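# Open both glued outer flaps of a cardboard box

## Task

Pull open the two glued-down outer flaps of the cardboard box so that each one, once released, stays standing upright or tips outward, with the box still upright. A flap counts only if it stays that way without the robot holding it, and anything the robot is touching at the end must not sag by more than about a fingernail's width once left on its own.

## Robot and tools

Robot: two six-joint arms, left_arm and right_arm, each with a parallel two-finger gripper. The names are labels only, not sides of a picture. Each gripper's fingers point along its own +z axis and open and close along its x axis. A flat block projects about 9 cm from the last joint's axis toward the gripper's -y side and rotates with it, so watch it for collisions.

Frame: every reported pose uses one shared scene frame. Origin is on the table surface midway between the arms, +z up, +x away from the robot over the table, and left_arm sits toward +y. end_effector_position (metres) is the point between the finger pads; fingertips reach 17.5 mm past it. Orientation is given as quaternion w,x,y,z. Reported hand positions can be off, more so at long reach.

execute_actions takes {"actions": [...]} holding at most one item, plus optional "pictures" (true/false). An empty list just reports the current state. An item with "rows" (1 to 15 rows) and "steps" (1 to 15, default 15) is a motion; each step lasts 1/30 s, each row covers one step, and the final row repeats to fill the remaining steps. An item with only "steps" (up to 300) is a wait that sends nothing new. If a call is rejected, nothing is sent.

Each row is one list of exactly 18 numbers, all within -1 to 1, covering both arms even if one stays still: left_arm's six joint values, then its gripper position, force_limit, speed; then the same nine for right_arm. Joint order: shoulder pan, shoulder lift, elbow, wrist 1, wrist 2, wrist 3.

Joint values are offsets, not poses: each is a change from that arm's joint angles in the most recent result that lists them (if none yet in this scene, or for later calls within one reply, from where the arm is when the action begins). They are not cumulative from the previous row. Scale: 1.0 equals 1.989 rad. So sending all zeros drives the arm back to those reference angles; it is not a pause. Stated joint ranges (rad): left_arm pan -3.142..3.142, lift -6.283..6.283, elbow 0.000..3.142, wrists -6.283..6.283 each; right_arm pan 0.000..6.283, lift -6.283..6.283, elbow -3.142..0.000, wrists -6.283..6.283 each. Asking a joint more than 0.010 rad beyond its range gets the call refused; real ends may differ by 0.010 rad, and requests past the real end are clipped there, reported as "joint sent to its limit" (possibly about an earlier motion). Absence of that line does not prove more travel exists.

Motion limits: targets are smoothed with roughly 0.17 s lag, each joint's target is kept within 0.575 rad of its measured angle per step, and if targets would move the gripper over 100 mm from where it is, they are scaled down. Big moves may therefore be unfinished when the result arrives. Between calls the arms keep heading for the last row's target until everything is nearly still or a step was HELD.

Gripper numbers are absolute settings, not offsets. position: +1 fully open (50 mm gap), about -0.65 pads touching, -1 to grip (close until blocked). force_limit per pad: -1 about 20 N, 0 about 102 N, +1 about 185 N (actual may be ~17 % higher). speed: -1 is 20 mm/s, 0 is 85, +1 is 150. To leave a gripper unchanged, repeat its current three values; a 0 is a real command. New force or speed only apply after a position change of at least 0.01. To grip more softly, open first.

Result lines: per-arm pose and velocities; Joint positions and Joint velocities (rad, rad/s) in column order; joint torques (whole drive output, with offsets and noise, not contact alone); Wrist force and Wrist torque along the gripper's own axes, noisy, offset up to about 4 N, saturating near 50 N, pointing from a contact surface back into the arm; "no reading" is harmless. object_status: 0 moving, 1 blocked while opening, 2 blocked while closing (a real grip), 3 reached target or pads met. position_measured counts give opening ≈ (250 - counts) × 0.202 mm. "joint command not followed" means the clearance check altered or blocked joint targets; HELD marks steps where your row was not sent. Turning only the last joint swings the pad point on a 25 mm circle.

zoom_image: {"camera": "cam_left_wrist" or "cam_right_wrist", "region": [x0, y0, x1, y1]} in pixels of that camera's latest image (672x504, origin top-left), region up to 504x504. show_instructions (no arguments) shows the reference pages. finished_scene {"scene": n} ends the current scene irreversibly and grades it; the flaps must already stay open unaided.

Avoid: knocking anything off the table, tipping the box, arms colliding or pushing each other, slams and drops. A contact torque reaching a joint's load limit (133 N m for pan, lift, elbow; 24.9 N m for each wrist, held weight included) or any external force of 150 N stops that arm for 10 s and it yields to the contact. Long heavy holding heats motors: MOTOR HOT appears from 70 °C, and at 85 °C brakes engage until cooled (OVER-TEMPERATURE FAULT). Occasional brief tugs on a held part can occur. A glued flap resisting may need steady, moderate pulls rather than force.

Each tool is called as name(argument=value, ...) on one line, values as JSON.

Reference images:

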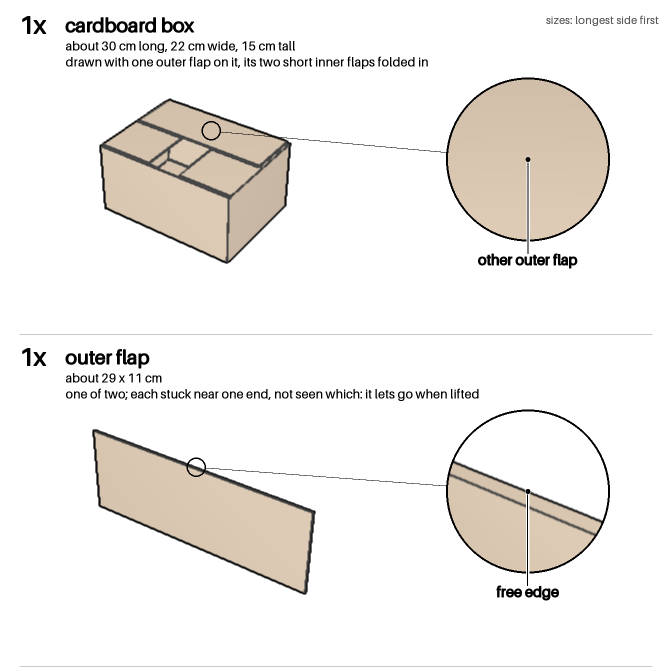

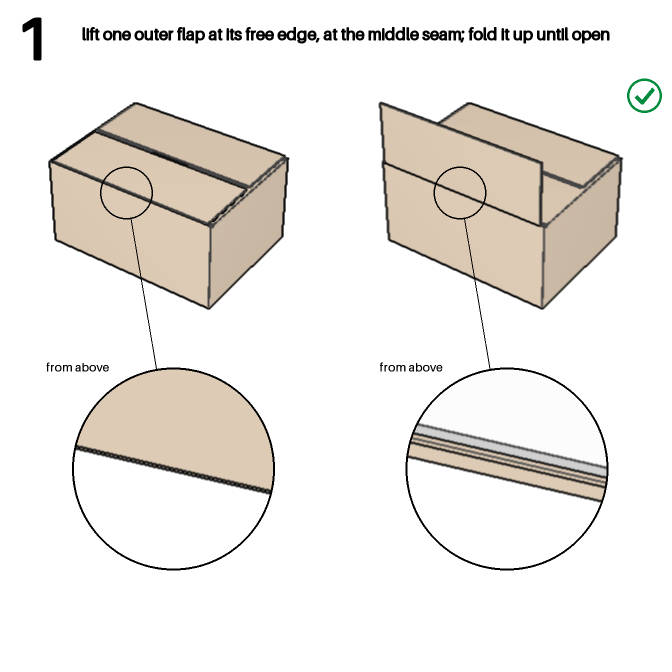

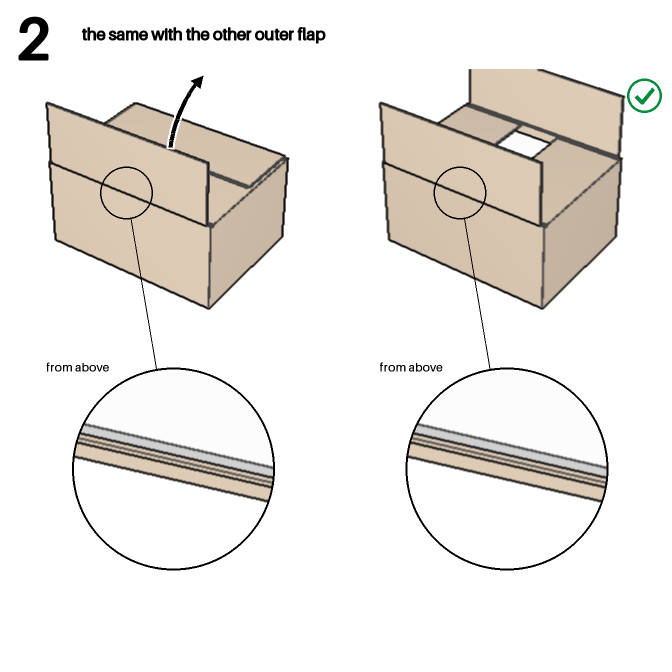

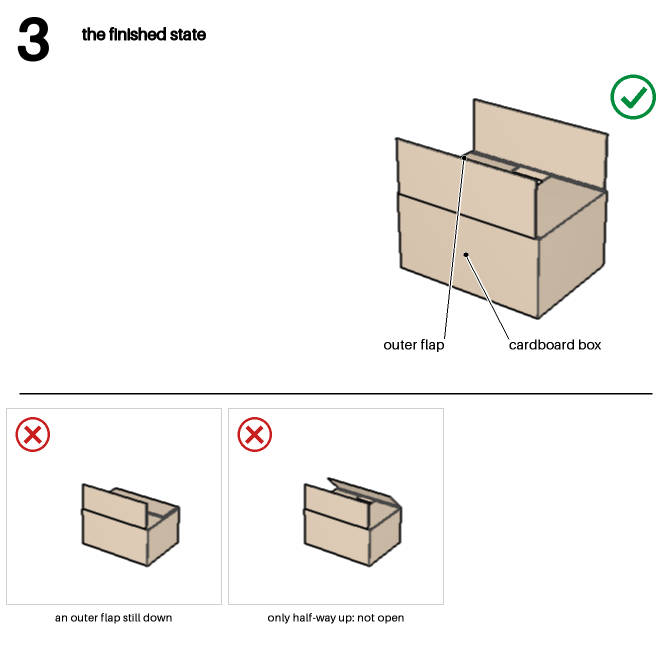

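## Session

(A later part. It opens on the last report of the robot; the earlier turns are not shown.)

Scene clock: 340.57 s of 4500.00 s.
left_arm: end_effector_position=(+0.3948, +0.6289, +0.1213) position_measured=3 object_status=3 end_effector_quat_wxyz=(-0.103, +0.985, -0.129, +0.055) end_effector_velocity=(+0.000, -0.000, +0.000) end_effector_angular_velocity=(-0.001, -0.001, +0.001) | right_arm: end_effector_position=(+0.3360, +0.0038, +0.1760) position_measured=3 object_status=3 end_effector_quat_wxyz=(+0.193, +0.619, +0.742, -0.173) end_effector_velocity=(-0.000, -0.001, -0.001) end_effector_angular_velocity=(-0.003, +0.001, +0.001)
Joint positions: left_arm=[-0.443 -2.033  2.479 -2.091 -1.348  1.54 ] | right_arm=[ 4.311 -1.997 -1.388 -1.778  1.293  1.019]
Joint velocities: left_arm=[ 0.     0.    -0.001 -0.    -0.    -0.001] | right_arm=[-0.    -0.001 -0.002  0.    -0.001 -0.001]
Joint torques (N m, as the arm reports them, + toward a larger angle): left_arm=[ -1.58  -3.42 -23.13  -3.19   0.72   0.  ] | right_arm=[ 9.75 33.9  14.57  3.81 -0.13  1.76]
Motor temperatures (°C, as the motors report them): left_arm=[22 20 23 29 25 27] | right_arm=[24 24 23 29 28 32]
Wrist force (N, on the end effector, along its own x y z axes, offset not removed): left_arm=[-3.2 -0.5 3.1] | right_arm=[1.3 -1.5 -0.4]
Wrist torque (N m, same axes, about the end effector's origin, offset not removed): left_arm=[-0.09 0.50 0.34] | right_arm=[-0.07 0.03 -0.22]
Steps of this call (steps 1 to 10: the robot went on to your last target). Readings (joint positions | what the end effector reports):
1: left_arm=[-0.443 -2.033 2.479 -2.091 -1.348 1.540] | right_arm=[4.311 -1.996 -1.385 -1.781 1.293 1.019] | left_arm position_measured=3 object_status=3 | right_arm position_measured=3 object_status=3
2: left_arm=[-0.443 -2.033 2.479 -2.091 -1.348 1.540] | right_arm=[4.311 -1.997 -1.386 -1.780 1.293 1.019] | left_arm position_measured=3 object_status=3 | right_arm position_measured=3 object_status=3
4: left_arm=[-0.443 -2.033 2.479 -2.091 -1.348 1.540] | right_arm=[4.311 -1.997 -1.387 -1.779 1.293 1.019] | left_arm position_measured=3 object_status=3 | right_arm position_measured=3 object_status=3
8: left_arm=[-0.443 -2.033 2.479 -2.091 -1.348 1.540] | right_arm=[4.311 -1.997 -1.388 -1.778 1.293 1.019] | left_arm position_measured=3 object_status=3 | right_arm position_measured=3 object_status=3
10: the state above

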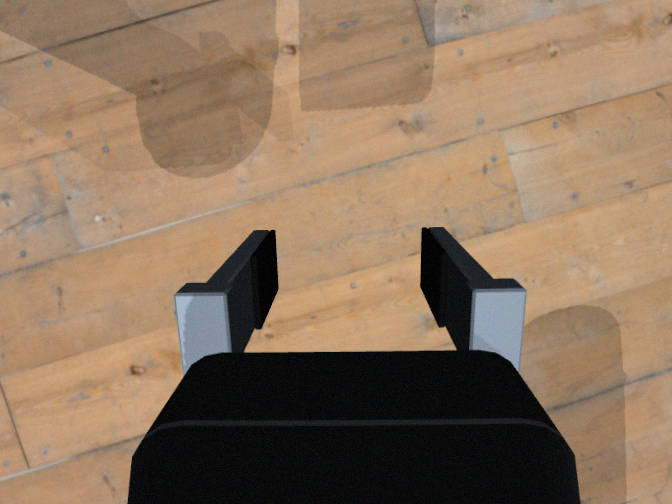

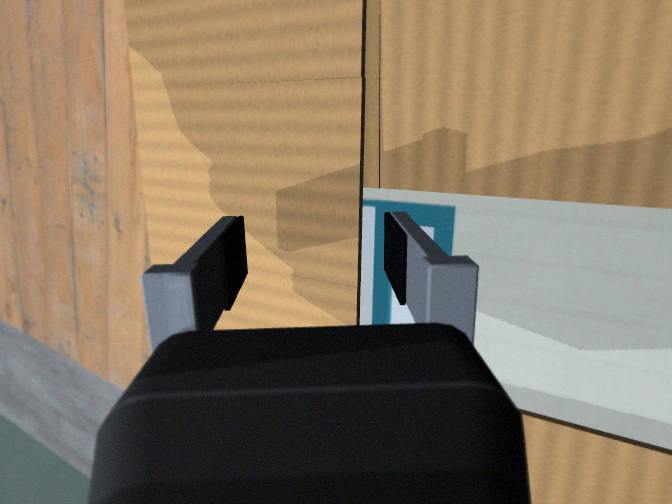

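execute_actions(actions=[{"rows":[[0,0,0,0,0,0,1,0,0,0,-0.0014,-0.0071,0.0085,0,0,1,-0.5,-1],[0,0,0,0,0,0,1,0,0,0,-0.0014,-0.0071,0.0085,0,0,1,-0.5,-1],[0,0,0,0,0,0,1,0,0,0,-0.0014,-0.0071,0.0085,0,0,1,-0.5,-1],[0,0,0,0,0,0,1,0,0,0,-0.0014,-0.0071,0.0085,0,0,1,-0.5,-1],[0,0,0,0,0,0,1,0,0,0,-0.0014,-0.0071,0.0085,0,0,1,-0.5,-1],[0,0,0,0,0,0,1,0,0,-0.0015,0.0007,-0.0101,0.0094,0,0,1,-0.5,-1],[0,0,0,0,0,0,1,0,0,-0.003,0.0029,-0.0132,0.0103,0,0,1,-0.5,-1],[0,0,0,0,0,0,1,0,0,-0.0045,0.005,-0.0162,0.0113,0,0,1,-0.5,-1],[0,0,0,0,0,0,1,0,0,-0.0059,0.0071,-0.0193,0.0122,0,0,1,-0.5,-1]]}], pictures=false)

execute_actions(actions=[{"steps":10}])

zoom_image(camera="cam_right_wrist", region=[300, 150, 500, 340])

Scene clock: 351.30 s of 4500.00 s.
left_arm: end_effector_position=(+0.3948, +0.6289, +0.1213) position_measured=3 object_status=3 end_effector_quat_wxyz=(-0.103, +0.985, -0.129, +0.055) end_effector_velocity=(+0.001, -0.001, +0.001) end_effector_angular_velocity=(-0.000, -0.001, -0.002) | right_arm: end_effector_position=(+0.3369, -0.0057, +0.1695) position_measured=3 object_status=3 end_effector_quat_wxyz=(+0.192, +0.622, +0.739, -0.174) end_effector_velocity=(+0.002, -0.018, -0.002) end_effector_angular_velocity=(-0.003, +0.001, -0.018)
Joint positions: left_arm=[-0.443 -2.033  2.479 -2.091 -1.348  1.54 ] | right_arm=[ 4.302 -1.986 -1.421 -1.755  1.293  1.019]
Joint velocities: left_arm=[-0.001  0.    -0.001 -0.     0.     0.   ] | right_arm=[-0.018  0.024 -0.041  0.014 -0.     0.   ]
Joint torques (N m, as the arm reports them, + toward a larger angle): left_arm=[ -1.65  -3.49 -23.09  -3.38   0.65  -0.07] | right_arm=[-13.65  30.03  -4.1    2.02  -1.62   1.9 ]
Motor temperatures (°C, as the motors report them): left_arm=[22 20 23 29 25 27] | right_arm=[24 24 23 29 28 32]
Wrist force (N, on the end effector, along its own x y z axes, offset not removed): left_arm=[-2.6 0.5 3.5] | right_arm=[-10.2 -1.2 -42.6]
Wrist torque (N m, same axes, about the end effector's origin, offset not removed): left_arm=[0.14 0.46 0.29] | right_arm=[-0.12 0.97 -0.17]
Steps of this call (steps 1 to 15: the robot went on to your last target; steps 16 to 90: nothing new was sent; then 7.23 s passed at rest; steps 91 to 105: all 15 steps of this action). Readings (joint positions | what the end effector reports):
91: left_arm=[-0.443 -2.033 2.479 -2.091 -1.348 1.540] | right_arm=[4.311 -1.997 -1.388 -1.777 1.293 1.019] | left_arm position_measured=3 object_status=3 | right_arm position_measured=3 object_status=3
92: left_arm=[-0.443 -2.033 2.479 -2.091 -1.348 1.540] | right_arm=[4.311 -1.997 -1.389 -1.776 1.293 1.019] | left_arm position_measured=3 object_status=3 | right_arm position_measured=3 object_status=3
94: left_arm=[-0.443 -2.033 2.479 -2.091 -1.348 1.540] | right_arm=[4.311 -1.998 -1.394 -1.770 1.293 1.019] | left_arm position_measured=3 object_status=3 | right_arm position_measured=3 object_status=3
98: left_arm=[-0.443 -2.033 2.479 -2.091 -1.348 1.540] | right_arm=[4.310 -1.998 -1.401 -1.763 1.293 1.019] | left_arm position_measured=3 object_status=3 | right_arm position_measured=3 object_status=3
105: the state above

Scene clock: 351.63 s of 4500.00 s.
left_arm: end_effector_position=(+0.3948, +0.6289, +0.1213) position_measured=3 object_status=3 end_effector_quat_wxyz=(-0.103, +0.985, -0.129, +0.055) end_effector_velocity=(-0.001, +0.000, -0.001) end_effector_angular_velocity=(+0.000, +0.002, -0.000) | right_arm: end_effector_position=(+0.3372, -0.0077, +0.1693) position_measured=3 object_status=3 end_effector_quat_wxyz=(+0.192, +0.623, +0.738, -0.174) end_effector_velocity=(-0.000, -0.001, -0.000) end_effector_angular_velocity=(+0.001, +0.000, -0.001)
Joint positions: left_arm=[-0.443 -2.033  2.479 -2.091 -1.348  1.54 ] | right_arm=[ 4.3   -1.983 -1.426 -1.753  1.293  1.019]
Joint velocities: left_arm=[ 0.001 -0.     0.002 -0.    -0.     0.001] | right_arm=[-0.001  0.002 -0.003  0.002  0.001  0.   ]
Joint torques (N m, as the arm reports them, + toward a larger angle): left_arm=[ -1.24  -3.46 -22.83  -3.36   0.65   0.04] | right_arm=[-16.67  27.33  -7.42   1.34  -0.55   1.68]
Motor temperatures (°C, as the motors report them): left_arm=[22 20 23 29 25 27] | right_arm=[24 24 23 29 28 32]
Wrist force (N, on the end effector, along its own x y z axes, offset not removed): left_arm=[-1.7 -0.2 4.4] | right_arm=[-9.1 -2.0 -46.7]
Wrist torque (N m, same axes, about the end effector's origin, offset not removed): left_arm=[0.05 0.25 -0.13] | right_arm=[-0.13 0.84 0.00]
Steps of this call (steps 1 to 10: the robot went on to your last target). Readings (joint positions | what the end effector reports):
1: left_arm=[-0.443 -2.033 2.479 -2.091 -1.348 1.540] | right_arm=[4.301 -1.985 -1.422 -1.755 1.293 1.019] | left_arm position_measured=3 object_status=3 | right_arm position_measured=3 object_status=3
2: left_arm=[-0.443 -2.033 2.479 -2.091 -1.348 1.540] | right_arm=[4.301 -1.985 -1.423 -1.755 1.293 1.019] | left_arm position_measured=3 object_status=3 | right_arm position_measured=3 object_status=3
4: left_arm=[-0.443 -2.033 2.479 -2.091 -1.348 1.540] | right_arm=[4.300 -1.984 -1.424 -1.754 1.293 1.019] | left_arm position_measured=3 object_status=3 | right_arm position_measured=3 object_status=3
8: left_arm=[-0.443 -2.033 2.479 -2.091 -1.348 1.540] | right_arm=[4.300 -1.983 -1.425 -1.754 1.293 1.019] | left_arm position_measured=3 object_status=3 | right_arm position_measured=3 object_status=3
10: the state above

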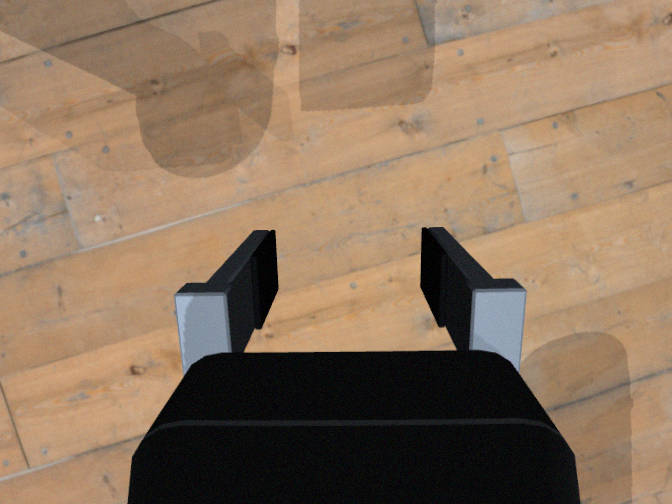

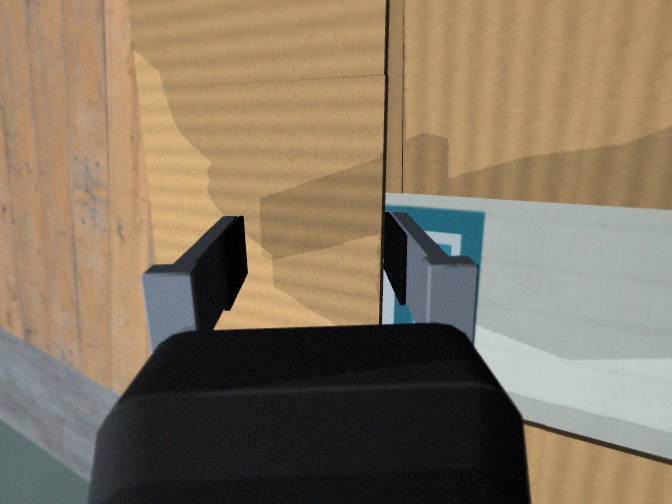

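Region (300, 150, 500, 340) of cam_right_wrist's 672x504 image, scaled by 2.520, with more detail than that image has; it fills the top 479 rows of this view, and the rest is white.

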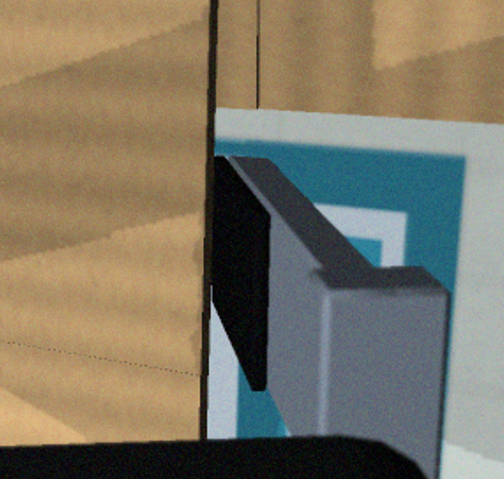

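execute_actions(actions=[{"rows":[[0,0,0,0,0,0,1,0,0,-0.0008,0.0017,0.0009,-0.0025,0,0,1,-0.5,-1],[0,0,0,0,0,0,1,0,0,-0.0016,0.0033,0.0018,-0.005,0,0,1,-0.5,-1],[0,0,0,0,0,0,1,0,0,-0.0019,0.0042,0.0038,-0.008,0,0,1,-0.5,-1],[0,0,0,0,0,0,1,0,0,-0.0021,0.005,0.0058,-0.0108,0,0,1,-0.5,-1],[0,0,0,0,0,0,1,0,0,-0.0024,0.0059,0.0078,-0.0137,0,0,1,-0.5,-1],[0,0,0,0,0,0,1,0,0,-0.0027,0.0068,0.0098,-0.0166,0,0,1,-0.5,-1],[0,0,0,0,0,0,1,0,0,-0.0029,0.0076,0.0117,-0.0194,0,0,1,-0.5,-1],[0,0,0,0,0,0,1,0,0,-0.0032,0.0085,0.0137,-0.0223,0,0,1,-0.5,-1]]}])

Scene clock: 360.50 s of 4500.00 s.
left_arm: end_effector_position=(+0.3948, +0.6289, +0.1213) position_measured=3 object_status=3 end_effector_quat_wxyz=(-0.103, +0.985, -0.129, +0.055) end_effector_velocity=(+0.000, +0.000, +0.000) end_effector_angular_velocity=(-0.000, -0.001, +0.001) | right_arm: end_effector_position=(+0.3383, -0.0120, +0.1868) position_measured=3 object_status=3 end_effector_quat_wxyz=(+0.191, +0.625, +0.736, -0.175) end_effector_velocity=(+0.001, -0.003, +0.014) end_effector_angular_velocity=(-0.002, +0.001, -0.004)
Joint positions: left_arm=[-0.443 -2.033  2.479 -2.091 -1.348  1.54 ] | right_arm=[ 4.294 -1.968 -1.402 -1.793  1.293  1.019]
Joint velocities: left_arm=[ 0.001  0.    -0.001 -0.    -0.     0.   ] | right_arm=[-0.004  0.011  0.022 -0.035  0.     0.001]
Joint torques (N m, as the arm reports them, + toward a larger angle): left_arm=[ -1.78  -3.09 -22.96  -3.31   0.64   0.02] | right_arm=[-13.11  53.25  32.6   -1.37  -2.07   1.77]
Motor temperatures (°C, as the motors report them): left_arm=[22 20 23 29 25 27] | right_arm=[24 24 23 29 28 32]
Wrist force (N, on the end effector, along its own x y z axes, offset not removed): left_arm=[1.5 -3.9 3.1] | right_arm=[7.3 -4.0 -2.9]
Wrist torque (N m, same axes, about the end effector's origin, offset not removed): left_arm=[-0.55 -0.28 -0.03] | right_arm=[-0.17 -0.13 -0.28]
Steps of this call (steps 1 to 15: the robot went on to your last target; steps 16 to 90: nothing new was sent; then 5.37 s passed at rest; steps 91 to 105: all 15 steps of this action). Readings (joint positions | what the end effector reports):
91: left_arm=[-0.443 -2.033 2.479 -2.091 -1.348 1.540] | right_arm=[4.299 -1.983 -1.426 -1.753 1.293 1.019] | left_arm position_measured=3 object_status=3 | right_arm position_measured=3 object_status=3
92: left_arm=[-0.443 -2.033 2.479 -2.091 -1.348 1.540] | right_arm=[4.299 -1.983 -1.426 -1.754 1.293 1.019] | left_arm position_measured=3 object_status=3 | right_arm position_measured=3 object_status=3
94: left_arm=[-0.443 -2.033 2.479 -2.091 -1.348 1.540] | right_arm=[4.298 -1.981 -1.425 -1.757 1.293 1.019] | left_arm position_measured=3 object_status=3 | right_arm position_measured=3 object_status=3
98: left_arm=[-0.443 -2.033 2.479 -2.091 -1.348 1.540] | right_arm=[4.296 -1.975 -1.416 -1.772 1.293 1.019] | left_arm position_measured=3 object_status=3 | right_arm position_measured=3 object_status=3
105: the state above

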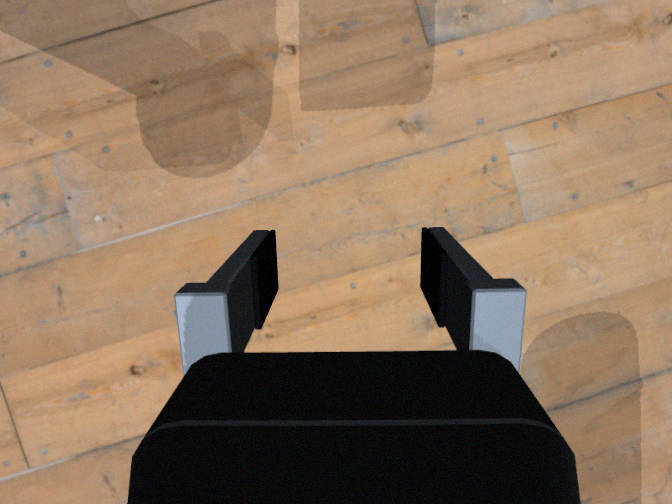

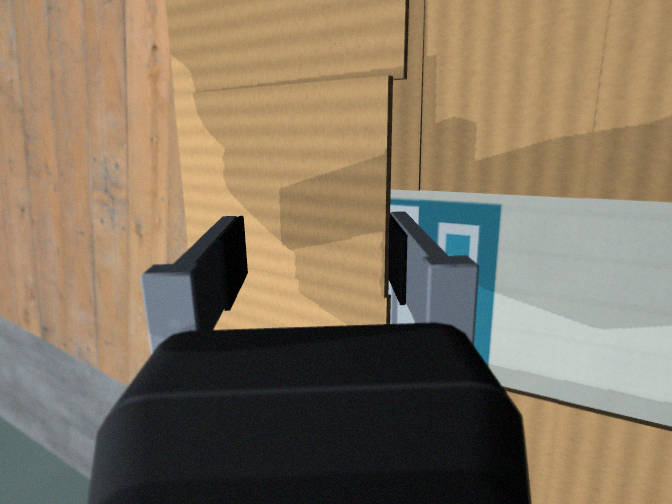

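execute_actions(actions=[{"rows":[[0,0,0,0,0,0,1,0,0,-0.0005,0.0013,0.0025,-0.0038,0,0,1,-0.5,-1],[0,0,0,0,0,0,1,0,0,-0.0009,0.0027,0.0049,-0.0076,0,0,1,-0.5,-1],[0,0,0,0,0,0,1,0,0,-0.0014,0.004,0.0074,-0.0114,0,0,1,-0.5,-1],[0,0,0,0,0,0,1,0,0,-0.0019,0.0054,0.0099,-0.0152,0,0,1,-0.5,-1],[0,0,0,0,0,0,1,0,0,-0.0023,0.0067,0.0123,-0.019,0,0,1,-0.5,-1],[0,0,0,0,0,0,1,0,0,-0.0028,0.008,0.0148,-0.0228,0,0,1,-0.5,-1],[0,0,0,0,0,0,1,0,0,-0.0032,0.0094,0.0172,-0.0266,0,0,1,-0.5,-1],[0,0,0,0,0,0,1,0,0,-0.0037,0.0107,0.0197,-0.0304,0,0,1,-0.5,-1]]}])

Scene clock: 368.23 s of 4500.00 s.
left_arm: end_effector_position=(+0.3948, +0.6289, +0.1213) position_measured=3 object_status=3 end_effector_quat_wxyz=(-0.103, +0.985, -0.129, +0.055) end_effector_velocity=(+0.000, -0.000, +0.000) end_effector_angular_velocity=(-0.001, -0.001, +0.001) | right_arm: end_effector_position=(+0.3394, -0.0176, +0.2110) position_measured=3 object_status=3 end_effector_quat_wxyz=(+0.191, +0.628, +0.734, -0.175) end_effector_velocity=(-0.000, -0.006, +0.019) end_effector_angular_velocity=(-0.003, +0.002, -0.005)
Joint positions: left_arm=[-0.443 -2.033  2.479 -2.091 -1.348  1.54 ] | right_arm=[ 4.287 -1.949 -1.366 -1.848  1.293  1.019]
Joint velocities: left_arm=[ 0.     0.    -0.001  0.    -0.    -0.001] | right_arm=[-0.005  0.016  0.027 -0.046  0.    -0.   ]
Joint torques (N m, as the arm reports them, + toward a larger angle): left_arm=[ -1.42  -3.16 -22.76  -3.33   0.63   0.  ] | right_arm=[-11.6   49.7   34.23  -0.78  -1.05   1.74]
Motor temperatures (°C, as the motors report them): left_arm=[22 20 23 29 25 27] | right_arm=[24 24 23 29 28 32]
Wrist force (N, on the end effector, along its own x y z axes, offset not removed): left_arm=[-5.0 -5.3 3.6] | right_arm=[-1.5 0.2 -1.2]
Wrist torque (N m, same axes, about the end effector's origin, offset not removed): left_arm=[-0.86 0.85 0.24] | right_arm=[0.10 0.30 -0.02]
Steps of this call (steps 1 to 15: the robot went on to your last target; steps 16 to 90: nothing new was sent; then 4.23 s passed at rest; steps 91 to 105: all 15 steps of this action). Readings (joint positions | what the end effector reports):
91: left_arm=[-0.443 -2.033 2.479 -2.091 -1.348 1.540] | right_arm=[4.293 -1.966 -1.399 -1.798 1.293 1.019] | left_arm position_measured=3 object_status=3 | right_arm position_measured=3 object_status=3
92: left_arm=[-0.443 -2.033 2.479 -2.091 -1.348 1.540] | right_arm=[4.293 -1.966 -1.398 -1.798 1.293 1.019] | left_arm position_measured=3 object_status=3 | right_arm position_measured=3 object_status=3
94: left_arm=[-0.443 -2.033 2.479 -2.091 -1.348 1.540] | right_arm=[4.293 -1.965 -1.396 -1.802 1.293 1.019] | left_arm position_measured=3 object_status=3 | right_arm position_measured=3 object_status=3
98: left_arm=[-0.443 -2.033 2.479 -2.091 -1.348 1.540] | right_arm=[4.290 -1.958 -1.384 -1.820 1.293 1.019] | left_arm position_measured=3 object_status=3 | right_arm position_measured=3 object_status=3
105: the state above

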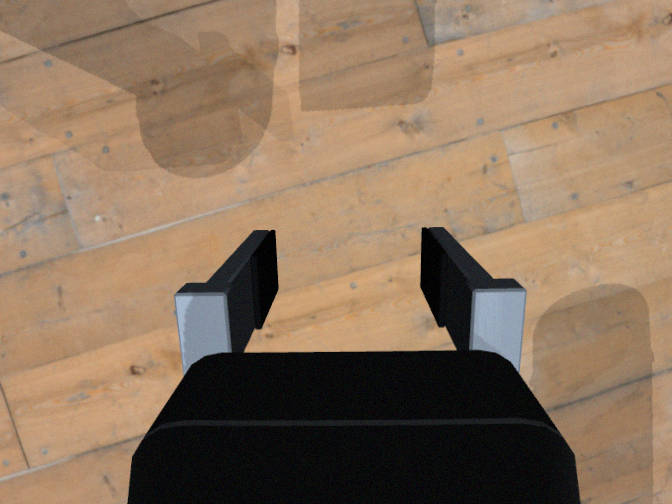

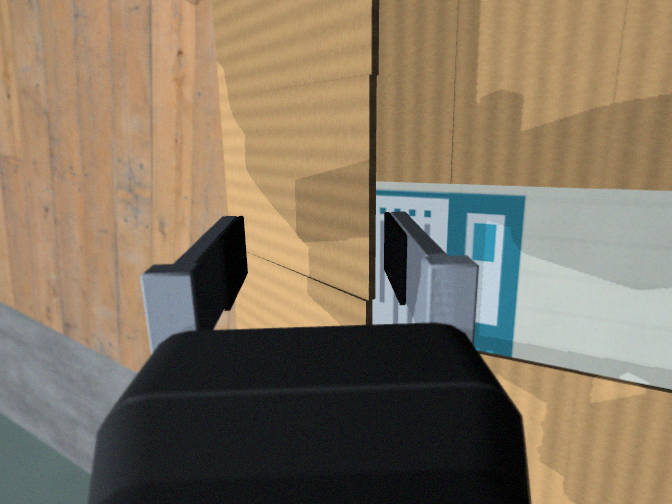

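execute_actions(actions=[])

zoom_image(camera="cam_right_wrist", region=[300, 150, 500, 340])

Scene clock: 376.60 s of 4500.00 s.
left_arm: end_effector_position=(+0.3948, +0.6289, +0.1213) position_measured=3 object_status=3 end_effector_quat_wxyz=(-0.103, +0.985, -0.129, +0.055) end_effector_velocity=(+0.000, +0.000, +0.001) end_effector_angular_velocity=(-0.000, -0.001, +0.001) | right_arm: end_effector_position=(+0.3394, -0.0182, +0.2135) position_measured=3 object_status=3 end_effector_quat_wxyz=(+0.190, +0.628, +0.734, -0.175) end_effector_velocity=(-0.000, -0.000, -0.001) end_effector_angular_velocity=(-0.003, +0.001, -0.000)
Joint positions: left_arm=[-0.443 -2.033  2.479 -2.091 -1.348  1.54 ] | right_arm=[ 4.286 -1.947 -1.362 -1.854  1.293  1.019]
Joint velocities: left_arm=[ 0.001 -0.    -0.001  0.    -0.    -0.   ] | right_arm=[-0.    -0.001 -0.001 -0.001 -0.     0.001]
Joint torques (N m, as the arm reports them, + toward a larger angle): left_arm=[ -1.59  -3.02 -23.04  -3.37   0.71   0.  ] | right_arm=[-10.27  50.56  34.04  -0.59   1.6    1.85]
Motor temperatures (°C, as the motors report them): left_arm=[22 20 23 29 25 27] | right_arm=[24 24 23 29 28 32]
Wrist force (N, on the end effector, along its own x y z axes, offset not removed): left_arm=[-0.4 -1.5 1.6] | right_arm=[0.7 -0.1 -1.2]
Wrist torque (N m, same axes, about the end effector's origin, offset not removed): left_arm=[-0.34 0.24 0.00] | right_arm=[-0.05 -0.10 -0.13]
Steps of this call (steps 1 to 15: the robot went on to your last target; steps 16 to 90: nothing new was sent; then 5.37 s passed at rest). Readings (joint positions | what the end effector reports):
1: left_arm=[-0.443 -2.033 2.479 -2.091 -1.348 1.540] | right_arm=[4.287 -1.948 -1.365 -1.849 1.293 1.019] | left_arm position_measured=3 object_status=3 | right_arm position_measured=3 object_status=3
2: left_arm=[-0.443 -2.033 2.479 -2.091 -1.348 1.540] | right_arm=[4.287 -1.948 -1.365 -1.850 1.293 1.019] | left_arm position_measured=3 object_status=3 | right_arm position_measured=3 object_status=3
4: left_arm=[-0.443 -2.033 2.479 -2.091 -1.348 1.540] | right_arm=[4.287 -1.947 -1.364 -1.852 1.293 1.019] | left_arm position_measured=3 object_status=3 | right_arm position_measured=3 object_status=3
8: left_arm=[-0.443 -2.033 2.479 -2.091 -1.348 1.540] | right_arm=[4.286 -1.947 -1.363 -1.853 1.293 1.019] | left_arm position_measured=3 object_status=3 | right_arm position_measured=3 object_status=3
90: the state above
All arms were judged still, so your last target was given up. Only a new action makes them travel on or press farther. Fingers that are still opening or closing keep moving.

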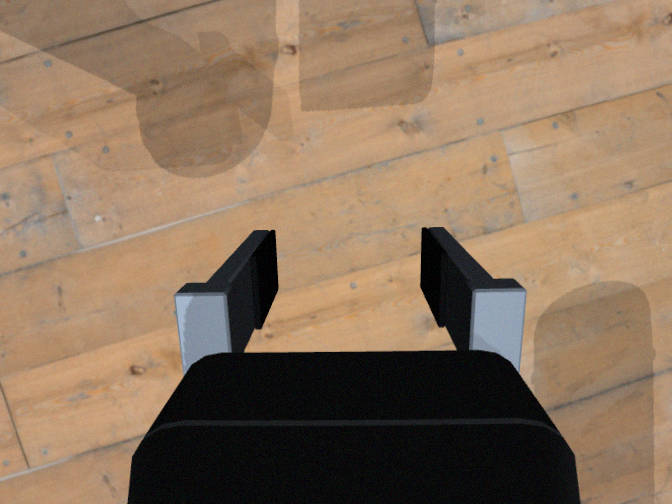

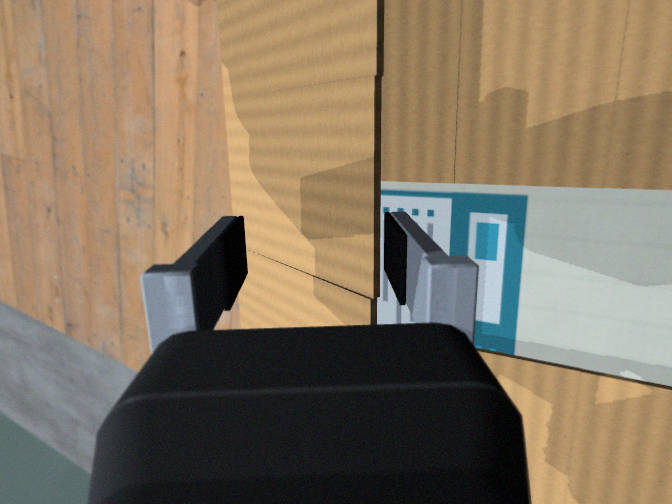

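Region (300, 150, 500, 340) of cam_right_wrist's 672x504 image, scaled by 2.520, with more detail than that image has; it fills the top 479 rows of this view, and the rest is white.

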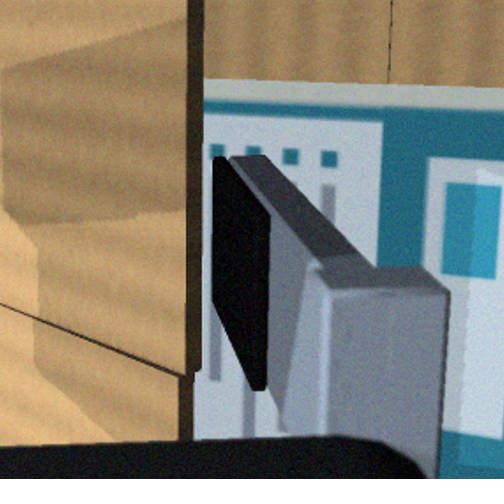

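execute_actions(actions=[{"rows":[[0,0,0,0,0,0,1,0,0,-0.002,0.0033,-0.003,0.0005,-0.001,-0.0023,1,-0.5,-1],[0,0,0,0,0,0,1,0,0,-0.004,0.0066,-0.006,0.001,-0.002,-0.0045,1,-0.5,-1],[0,0,0,0,0,0,1,0,0,-0.0063,0.01,-0.009,0.001,-0.003,-0.0068,1,-0.5,-1],[0,0,0,0,0,0,1,0,0,-0.008,0.0135,-0.0086,-0.002,-0.0039,-0.0088,1,-0.5,-1],[0,0,0,0,0,0,1,0,0,-0.01,0.017,-0.0081,-0.0056,-0.0048,-0.0109,1,-0.5,-1],[0,0,0,0,0,0,1,0,0,-0.012,0.0205,-0.0076,-0.009,-0.0057,-0.0129,1,-0.5,-1],[0,0,0,0,0,0,1,0,0,-0.0139,0.024,-0.0072,-0.0123,-0.0065,-0.015,1,-0.5,-1],[0,0,0,0,0,0,1,0,0,-0.0158,0.0276,-0.0067,-0.0156,-0.0074,-0.017,1,-0.5,-1],[0,0,0,0,0,0,1,0,0,-0.0177,0.0311,-0.0063,-0.0189,-0.0083,-0.019,1,-0.5,-1],[0,0,0,0,0,0,1,0,0,-0.0196,0.0346,-0.0058,-0.0222,-0.0092,-0.0211,1,-0.5,-1]]}], pictures=false)

execute_actions(actions=[{"steps":12}])

Scene clock: 403.67 s of 4500.00 s.
left_arm: end_effector_position=(+0.3948, +0.6289, +0.1213) position_measured=3 object_status=3 end_effector_quat_wxyz=(-0.103, +0.985, -0.129, +0.055) end_effector_velocity=(+0.001, -0.000, +0.002) end_effector_angular_velocity=(-0.001, -0.003, -0.001) | right_arm: end_effector_position=(+0.3471, -0.0498, +0.2411) position_measured=3 object_status=3 end_effector_quat_wxyz=(+0.190, +0.626, +0.735, -0.175) end_effector_velocity=(+0.008, -0.040, +0.042) end_effector_angular_velocity=(+0.003, +0.000, +0.006)
Joint positions: left_arm=[-0.443 -2.033  2.479 -2.091 -1.348  1.54 ] | right_arm=[ 4.253 -1.888 -1.374 -1.89   1.278  0.983]
Joint velocities: left_arm=[ 0.    -0.    -0.003 -0.    -0.     0.002] | right_arm=[-0.042  0.076  0.004 -0.065 -0.019 -0.046]
Joint torques (N m, as the arm reports them, + toward a larger angle): left_arm=[ -1.85  -3.64 -23.29  -3.36   0.67  -0.04] | right_arm=[-10.05  44.83  33.39  -0.57  -3.2   -2.4 ]
Motor temperatures (°C, as the motors report them): left_arm=[22 20 23 29 25 27] | right_arm=[24 24 24 29 28 32]
Wrist force (N, on the end effector, along its own x y z axes, offset not removed): left_arm=[-0.8 -2.3 3.1] | right_arm=[1.6 -1.6 -2.7]
Wrist torque (N m, same axes, about the end effector's origin, offset not removed): left_arm=[-0.33 -0.14 -0.07] | right_arm=[-0.11 -0.25 -0.10]
Steps of this call (steps 1 to 90: nothing new was sent; then 23.57 s passed at rest; steps 91 to 105: all 15 steps of this action). Readings (joint positions | what the end effector reports):
91: left_arm=[-0.443 -2.033 2.479 -2.091 -1.348 1.540] | right_arm=[4.286 -1.947 -1.362 -1.854 1.293 1.019] | left_arm position_measured=3 object_status=3 | right_arm position_measured=3 object_status=3
92: left_arm=[-0.443 -2.033 2.479 -2.091 -1.348 1.540] | right_arm=[4.286 -1.946 -1.363 -1.854 1.293 1.019] | left_arm position_measured=3 object_status=3 | right_arm position_measured=3 object_status=3
94: left_arm=[-0.443 -2.033 2.479 -2.091 -1.348 1.540] | right_arm=[4.283 -1.942 -1.367 -1.854 1.293 1.016] | left_arm position_measured=3 object_status=3 | right_arm position_measured=3 object_status=3
98: left_arm=[-0.443 -2.033 2.479 -2.091 -1.348 1.540] | right_arm=[4.272 -1.923 -1.374 -1.861 1.287 1.004] | left_arm position_measured=3 object_status=3 | right_arm position_measured=3 object_status=3
105: the state above

Scene clock: 404.07 s of 4500.00 s.
left_arm: end_effector_position=(+0.3948, +0.6289, +0.1213) position_measured=3 object_status=3 end_effector_quat_wxyz=(-0.103, +0.985, -0.129, +0.055) end_effector_velocity=(-0.000, +0.000, -0.000) end_effector_angular_velocity=(+0.000, +0.001, +0.001) | right_arm: end_effector_position=(+0.3481, -0.0547, +0.2463) position_measured=3 object_status=3 end_effector_quat_wxyz=(+0.190, +0.626, +0.736, -0.174) end_effector_velocity=(+0.000, -0.001, +0.001) end_effector_angular_velocity=(+0.000, +0.001, -0.001)
Joint positions: left_arm=[-0.443 -2.033  2.479 -2.091 -1.348  1.54 ] | right_arm=[ 4.248 -1.878 -1.374 -1.898  1.275  0.977]
Joint velocities: left_arm=[ 0.001  0.     0.     0.     0.    -0.   ] | right_arm=[-0.002  0.002  0.    -0.002  0.    -0.001]
Joint torques (N m, as the arm reports them, + toward a larger angle): left_arm=[ -1.52  -3.71 -23.22  -3.37   0.64   0.05] | right_arm=[-11.11  49.71  34.62  -0.63  -3.01  -2.75]
Motor temperatures (°C, as the motors report them): left_arm=[22 20 23 29 25 27] | right_arm=[24 24 24 29 28 32]
Wrist force (N, on the end effector, along its own x y z axes, offset not removed): left_arm=[-1.2 1.0 3.0] | right_arm=[1.4 -1.7 0.1]
Wrist torque (N m, same axes, about the end effector's origin, offset not removed): left_arm=[0.31 0.02 0.03] | right_arm=[-0.29 -0.03 -0.04]
Steps of this call (steps 1 to 12: the robot went on to your last target). Readings (joint positions | what the end effector reports):
1: left_arm=[-0.443 -2.033 2.479 -2.091 -1.348 1.540] | right_arm=[4.251 -1.885 -1.374 -1.892 1.277 0.981] | left_arm position_measured=3 object_status=3 | right_arm position_measured=3 object_status=3
2: left_arm=[-0.443 -2.033 2.479 -2.091 -1.348 1.540] | right_arm=[4.251 -1.884 -1.374 -1.893 1.277 0.980] | left_arm position_measured=3 object_status=3 | right_arm position_measured=3 object_status=3
4: left_arm=[-0.443 -2.033 2.479 -2.091 -1.348 1.540] | right_arm=[4.249 -1.881 -1.374 -1.895 1.276 0.979] | left_arm position_measured=3 object_status=3 | right_arm position_measured=3 object_status=3
8: left_arm=[-0.443 -2.033 2.479 -2.091 -1.348 1.540] | right_arm=[4.248 -1.879 -1.374 -1.897 1.276 0.978] | left_arm position_measured=3 object_status=3 | right_arm position_measured=3 object_status=3
12: the state above

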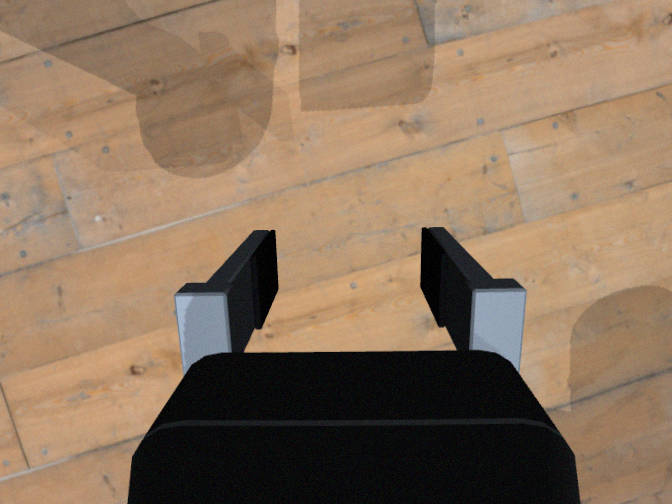

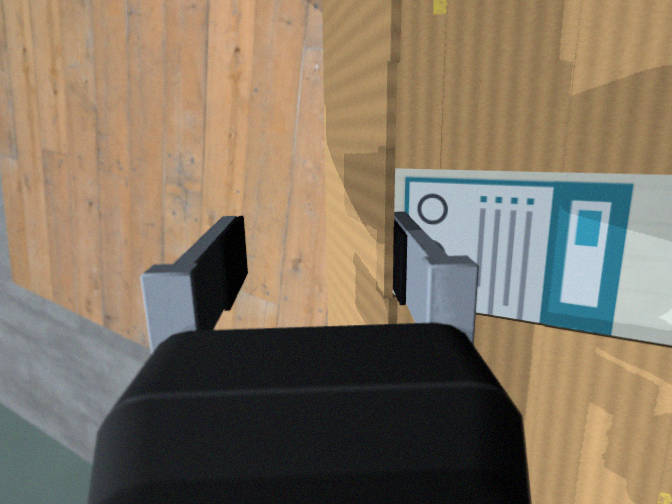

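execute_actions(actions=[{"rows":[[0,0,0,0,0,0,1,0,0,-0.0025,0.0041,-0.002,-0.0013,-0.0011,-0.0027,1,-0.5,-1],[0,0,0,0,0,0,1,0,0,-0.0049,0.0082,-0.004,-0.0025,-0.0023,-0.0054,1,-0.5,-1],[0,0,0,0,0,0,1,0,0,-0.0074,0.0123,-0.006,-0.0038,-0.0034,-0.008,1,-0.5,-1],[0,0,0,0,0,0,1,0,0,-0.0098,0.0164,-0.008,-0.005,-0.0046,-0.0107,1,-0.5,-1],[0,0,0,0,0,0,1,0,0,-0.0123,0.0204,-0.01,-0.0063,-0.0057,-0.0134,1,-0.5,-1],[0,0,0,0,0,0,1,0,0,-0.0147,0.0245,-0.012,-0.0076,-0.0068,-0.016,1,-0.5,-1],[0,0,0,0,0,0,1,0,0,-0.0172,0.0286,-0.014,-0.0088,-0.008,-0.0187,1,-0.5,-1],[0,0,0,0,0,0,1,0,0,-0.0196,0.0327,-0.0159,-0.0101,-0.0091,-0.0214,1,-0.5,-1]]}], pictures=false)

execute_actions(actions=[{"steps":10}], pictures=false)

execute_actions(actions=[{"rows":[[0,0,0,0,0,0,1,0,0,-0.0033,0.0048,-0.0062,0.0025,-0.0015,-0.0035,1,-0.5,-1],[0,0,0,0,0,0,1,0,0,-0.0065,0.0095,-0.0123,0.005,-0.003,-0.0071,1,-0.5,-1],[0,0,0,0,0,0,1,0,0,-0.0098,0.0143,-0.0185,0.0075,-0.0046,-0.0106,1,-0.5,-1],[0,0,0,0,0,0,1,0,0,-0.013,0.0191,-0.0246,0.01,-0.0061,-0.0142,1,-0.5,-1],[0,0,0,0,0,0,1,0,0,-0.0163,0.0238,-0.0308,0.0125,-0.0076,-0.0177,1,-0.5,-1],[0,0,0,0,0,0,1,0,0,-0.0196,0.0286,-0.037,0.015,-0.0092,-0.0213,1,-0.5,-1],[0,0,0,0,0,0,1,0,0,-0.0228,0.0334,-0.0431,0.0176,-0.0107,-0.0248,1,-0.5,-1],[0,0,0,0,0,0,1,0,0,-0.0261,0.0381,-0.0493,0.0201,-0.0122,-0.0283,1,-0.5,-1],[0,0,0,0,0,0,1,0,0,-0.0293,0.0429,-0.0554,0.0226,-0.0137,-0.0319,1,-0.5,-1],[0,0,0,0,0,0,1,0,0,-0.0326,0.0477,-0.0616,0.0251,-0.0153,-0.0354,1,-0.5,-1],[0,0,0,0,0,0,1,0,0,-0.0358,0.0524,-0.0677,0.0276,-0.0168,-0.039,1,-0.5,-1],[0,0,0,0,0,0,1,0,0,-0.0391,0.0572,-0.0739,0.0301,-0.0183,-0.0425,1,-0.5,-1]]}], pictures=false)

execute_actions(actions=[{"steps":15}])

Scene clock: 431.57 s of 4500.00 s.
left_arm: end_effector_position=(+0.3948, +0.6289, +0.1213) position_measured=3 object_status=3 end_effector_quat_wxyz=(-0.103, +0.985, -0.129, +0.055) end_effector_velocity=(+0.001, -0.000, +0.001) end_effector_angular_velocity=(-0.001, -0.002, -0.000) | right_arm: end_effector_position=(+0.3537, -0.0884, +0.2658) position_measured=3 object_status=3 end_effector_quat_wxyz=(+0.191, +0.624, +0.737, -0.174) end_effector_velocity=(+0.003, -0.029, +0.016) end_effector_angular_velocity=(+0.001, +0.001, +0.004)
Joint positions: left_arm=[-0.443 -2.033  2.479 -2.091 -1.348  1.54 ] | right_arm=[ 4.212 -1.82  -1.402 -1.916  1.259  0.939]
Joint velocities: left_arm=[-0.    -0.    -0.001 -0.    -0.001 -0.   ] | right_arm=[-0.03   0.051 -0.025 -0.015 -0.013 -0.033]
Joint torques (N m, as the arm reports them, + toward a larger angle): left_arm=[ -1.64  -3.63 -22.66  -3.37   0.71  -0.08] | right_arm=[-10.26  44.68  14.97  -0.4   -3.31  -2.4 ]
Motor temperatures (°C, as the motors report them): left_arm=[22 20 23 29 25 27] | right_arm=[24 24 24 29 28 32]
Wrist force (N, on the end effector, along its own x y z axes, offset not removed): left_arm=[-4.6 -1.2 4.6] | right_arm=[1.2 -0.8 -0.1]
Wrist torque (N m, same axes, about the end effector's origin, offset not removed): left_arm=[-0.16 0.63 0.33] | right_arm=[-0.02 0.05 -0.09]
Steps of this call (steps 1 to 15: the robot went on to your last target; steps 16 to 90: nothing new was sent; then 24.00 s passed at rest; steps 91 to 105: all 15 steps of this action). Readings (joint positions | what the end effector reports):
91: left_arm=[-0.443 -2.033 2.479 -2.091 -1.348 1.540] | right_arm=[4.247 -1.878 -1.374 -1.898 1.275 0.977] | left_arm position_measured=3 object_status=3 | right_arm position_measured=3 object_status=3
92: left_arm=[-0.443 -2.033 2.479 -2.091 -1.348 1.540] | right_arm=[4.247 -1.877 -1.374 -1.898 1.275 0.976] | left_arm position_measured=3 object_status=3 | right_arm position_measured=3 object_status=3
94: left_arm=[-0.443 -2.033 2.479 -2.091 -1.348 1.540] | right_arm=[4.244 -1.872 -1.377 -1.900 1.274 0.973] | left_arm position_measured=3 object_status=3 | right_arm position_measured=3 object_status=3
98: left_arm=[-0.443 -2.033 2.479 -2.091 -1.348 1.540] | right_arm=[4.231 -1.850 -1.388 -1.906 1.267 0.959] | left_arm position_measured=3 object_status=3 | right_arm position_measured=3 object_status=3
105: the state above

Scene clock: 431.90 s of 4500.00 s.
left_arm: end_effector_position=(+0.3948, +0.6289, +0.1213) position_measured=3 object_status=3 end_effector_quat_wxyz=(-0.103, +0.985, -0.129, +0.055) end_effector_velocity=(-0.001, +0.001, -0.001) end_effector_angular_velocity=(+0.000, +0.001, +0.001) | right_arm: end_effector_position=(+0.3541, -0.0918, +0.2677) position_measured=3 object_status=3 end_effector_quat_wxyz=(+0.191, +0.624, +0.737, -0.174) end_effector_velocity=(+0.000, -0.002, +0.001) end_effector_angular_velocity=(-0.001, -0.000, -0.000)
Joint positions: left_arm=[-0.443 -2.033  2.479 -2.091 -1.348  1.54 ] | right_arm=[ 4.209 -1.814 -1.405 -1.918  1.257  0.935]
Joint velocities: left_arm=[ 0.001 -0.     0.001 -0.     0.     0.   ] | right_arm=[-0.002  0.004 -0.002 -0.002 -0.001 -0.001]
Joint torques (N m, as the arm reports them, + toward a larger angle): left_arm=[ -1.9   -3.4  -22.3   -3.36   0.67   0.05] | right_arm=[-11.25  46.84  15.85  -0.61  -3.44  -2.65]
Motor temperatures (°C, as the motors report them): left_arm=[22 20 23 29 25 27] | right_arm=[24 24 24 29 28 32]
Wrist force (N, on the end effector, along its own x y z axes, offset not removed): left_arm=[-2.5 -4.8 2.7] | right_arm=[-0.3 -2.5 1.4]
Wrist torque (N m, same axes, about the end effector's origin, offset not removed): left_arm=[-0.80 0.21 0.22] | right_arm=[-0.50 0.32 0.06]
Steps of this call (steps 1 to 10: the robot went on to your last target). Readings (joint positions | what the end effector reports):
1: left_arm=[-0.443 -2.033 2.479 -2.091 -1.348 1.540] | right_arm=[4.212 -1.818 -1.403 -1.916 1.259 0.938] | left_arm position_measured=3 object_status=3 | right_arm position_measured=3 object_status=3
2: left_arm=[-0.443 -2.033 2.479 -2.091 -1.348 1.540] | right_arm=[4.211 -1.817 -1.404 -1.917 1.258 0.937] | left_arm position_measured=3 object_status=3 | right_arm position_measured=3 object_status=3
4: left_arm=[-0.443 -2.033 2.479 -2.091 -1.348 1.540] | right_arm=[4.210 -1.816 -1.404 -1.917 1.258 0.936] | left_arm position_measured=3 object_status=3 | right_arm position_measured=3 object_status=3
8: left_arm=[-0.443 -2.033 2.479 -2.091 -1.348 1.540] | right_arm=[4.209 -1.814 -1.405 -1.917 1.257 0.935] | left_arm position_measured=3 object_status=3 | right_arm position_measured=3 object_status=3
10: the state above

Scene clock: 432.40 s of 4500.00 s.
left_arm: end_effector_position=(+0.3948, +0.6289, +0.1213) position_measured=3 object_status=3 end_effector_quat_wxyz=(-0.103, +0.985, -0.129, +0.055) end_effector_velocity=(+0.001, -0.000, +0.001) end_effector_angular_velocity=(-0.000, -0.001, -0.002) | right_arm: end_effector_position=(+0.3602, -0.1496, +0.2671) position_measured=3 object_status=3 end_effector_quat_wxyz=(+0.192, +0.621, +0.740, -0.173) end_effector_velocity=(+0.005, -0.116, -0.005) end_effector_angular_velocity=(-0.007, +0.001, +0.013)
Joint positions: left_arm=[-0.443 -2.033  2.479 -2.091 -1.348  1.54 ] | right_arm=[ 4.147 -1.723 -1.522 -1.87   1.228  0.868]
Joint velocities: left_arm=[-0.001 -0.    -0.001 -0.    -0.     0.001] | right_arm=[-0.123  0.18  -0.234  0.093 -0.056 -0.132]
Joint torques (N m, as the arm reports them, + toward a larger angle): left_arm=[ -1.31  -3.55 -22.72  -3.3    0.71   0.  ] | right_arm=[-10.06  37.7   18.77   3.54  -3.39  -2.69]
Motor temperatures (°C, as the motors report them): left_arm=[22 20 23 29 25 27] | right_arm=[24 24 24 29 28 32]
Wrist force (N, on the end effector, along its own x y z axes, offset not removed): left_arm=[-0.3 -3.8 2.8] | right_arm=[1.7 -2.3 1.2]
Wrist torque (N m, same axes, about the end effector's origin, offset not removed): left_arm=[-0.54 0.31 0.00] | right_arm=[-0.35 0.07 -0.06]
Steps of this call (steps 1 to 15: all 15 steps of this action). Readings (joint positions | what the end effector reports):
1: left_arm=[-0.443 -2.033 2.479 -2.091 -1.348 1.540] | right_arm=[4.209 -1.814 -1.405 -1.918 1.257 0.935] | left_arm position_measured=3 object_status=3 | right_arm position_measured=3 object_status=3
2: left_arm=[-0.443 -2.033 2.479 -2.091 -1.348 1.540] | right_arm=[4.208 -1.813 -1.406 -1.917 1.257 0.934] | left_arm position_measured=3 object_status=3 | right_arm position_measured=3 object_status=3
4: left_arm=[-0.443 -2.033 2.479 -2.091 -1.348 1.540] | right_arm=[4.204 -1.807 -1.414 -1.914 1.255 0.929] | left_arm position_measured=3 object_status=3 | right_arm position_measured=3 object_status=3
8: left_arm=[-0.443 -2.033 2.479 -2.091 -1.348 1.540] | right_arm=[4.186 -1.781 -1.447 -1.900 1.247 0.910] | left_arm position_measured=3 object_status=3 | right_arm position_measured=3 object_status=3
15: the state above

Scene clock: 432.90 s of 4500.00 s.
left_arm: end_effector_position=(+0.3948, +0.6289, +0.1213) position_measured=3 object_status=3 end_effector_quat_wxyz=(-0.103, +0.985, -0.129, +0.055) end_effector_velocity=(-0.000, -0.000, -0.001) end_effector_angular_velocity=(+0.001, +0.002, -0.002) | right_arm: end_effector_position=(+0.3606, -0.1643, +0.2664) position_measured=3 object_status=3 end_effector_quat_wxyz=(+0.192, +0.620, +0.740, -0.173) end_effector_velocity=(+0.000, -0.003, +0.000) end_effector_angular_velocity=(-0.001, -0.000, +0.001)
Joint positions: left_arm=[-0.443 -2.033  2.479 -2.091 -1.348  1.54 ] | right_arm=[ 4.131 -1.701 -1.552 -1.858  1.221  0.851]
Joint velocities: left_arm=[-0.001 -0.     0.001  0.     0.     0.002] | right_arm=[-0.002  0.004 -0.005  0.001 -0.002 -0.003]
Joint torques (N m, as the arm reports them, + toward a larger angle): left_arm=[ -2.27  -3.03 -22.89  -3.4    0.73   0.06] | right_arm=[-12.6   41.28  16.21   3.5   -3.3   -2.64]
Motor temperatures (°C, as the motors report them): left_arm=[22 20 23 29 25 27] | right_arm=[24 24 24 29 28 32]
Wrist force (N, on the end effector, along its own x y z axes, offset not removed): left_arm=[-1.6 -0.2 4.8] | right_arm=[1.4 0.1 -1.5]
Wrist torque (N m, same axes, about the end effector's origin, offset not removed): left_arm=[0.02 0.28 0.32] | right_arm=[0.03 0.04 -0.33]
Steps of this call (steps 1 to 15: the robot went on to your last target). Readings (joint positions | what the end effector reports):
1: left_arm=[-0.443 -2.033 2.479 -2.091 -1.348 1.540] | right_arm=[4.143 -1.718 -1.529 -1.867 1.227 0.864] | left_arm position_measured=3 object_status=3 | right_arm position_measured=3 object_status=3
2: left_arm=[-0.443 -2.033 2.479 -2.091 -1.348 1.540] | right_arm=[4.141 -1.714 -1.534 -1.865 1.225 0.861] | left_arm position_measured=3 object_status=3 | right_arm position_measured=3 object_status=3
4: left_arm=[-0.443 -2.033 2.479 -2.091 -1.348 1.540] | right_arm=[4.137 -1.708 -1.541 -1.862 1.224 0.857] | left_arm position_measured=3 object_status=3 | right_arm position_measured=3 object_status=3
8: left_arm=[-0.443 -2.033 2.479 -2.091 -1.348 1.540] | right_arm=[4.133 -1.703 -1.548 -1.859 1.222 0.853] | left_arm position_measured=3 object_status=3 | right_arm position_measured=3 object_status=3
15: the state above

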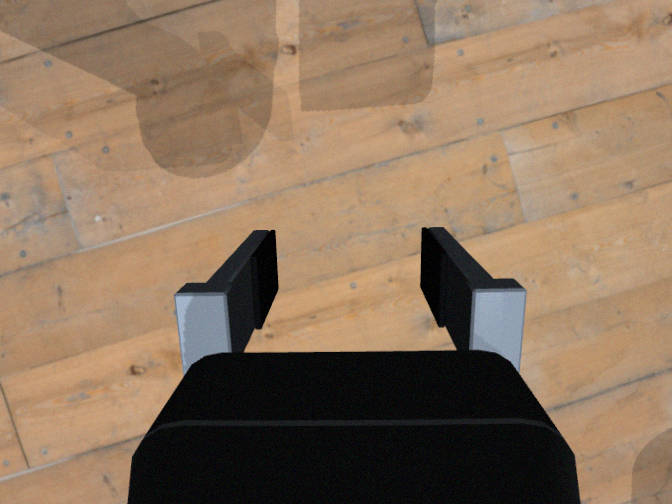

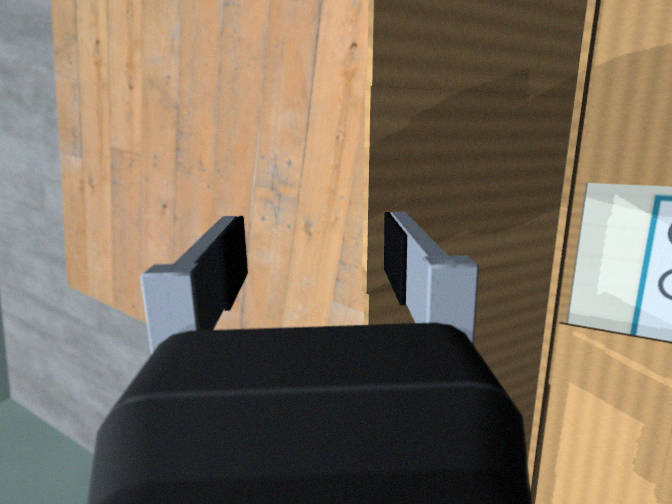

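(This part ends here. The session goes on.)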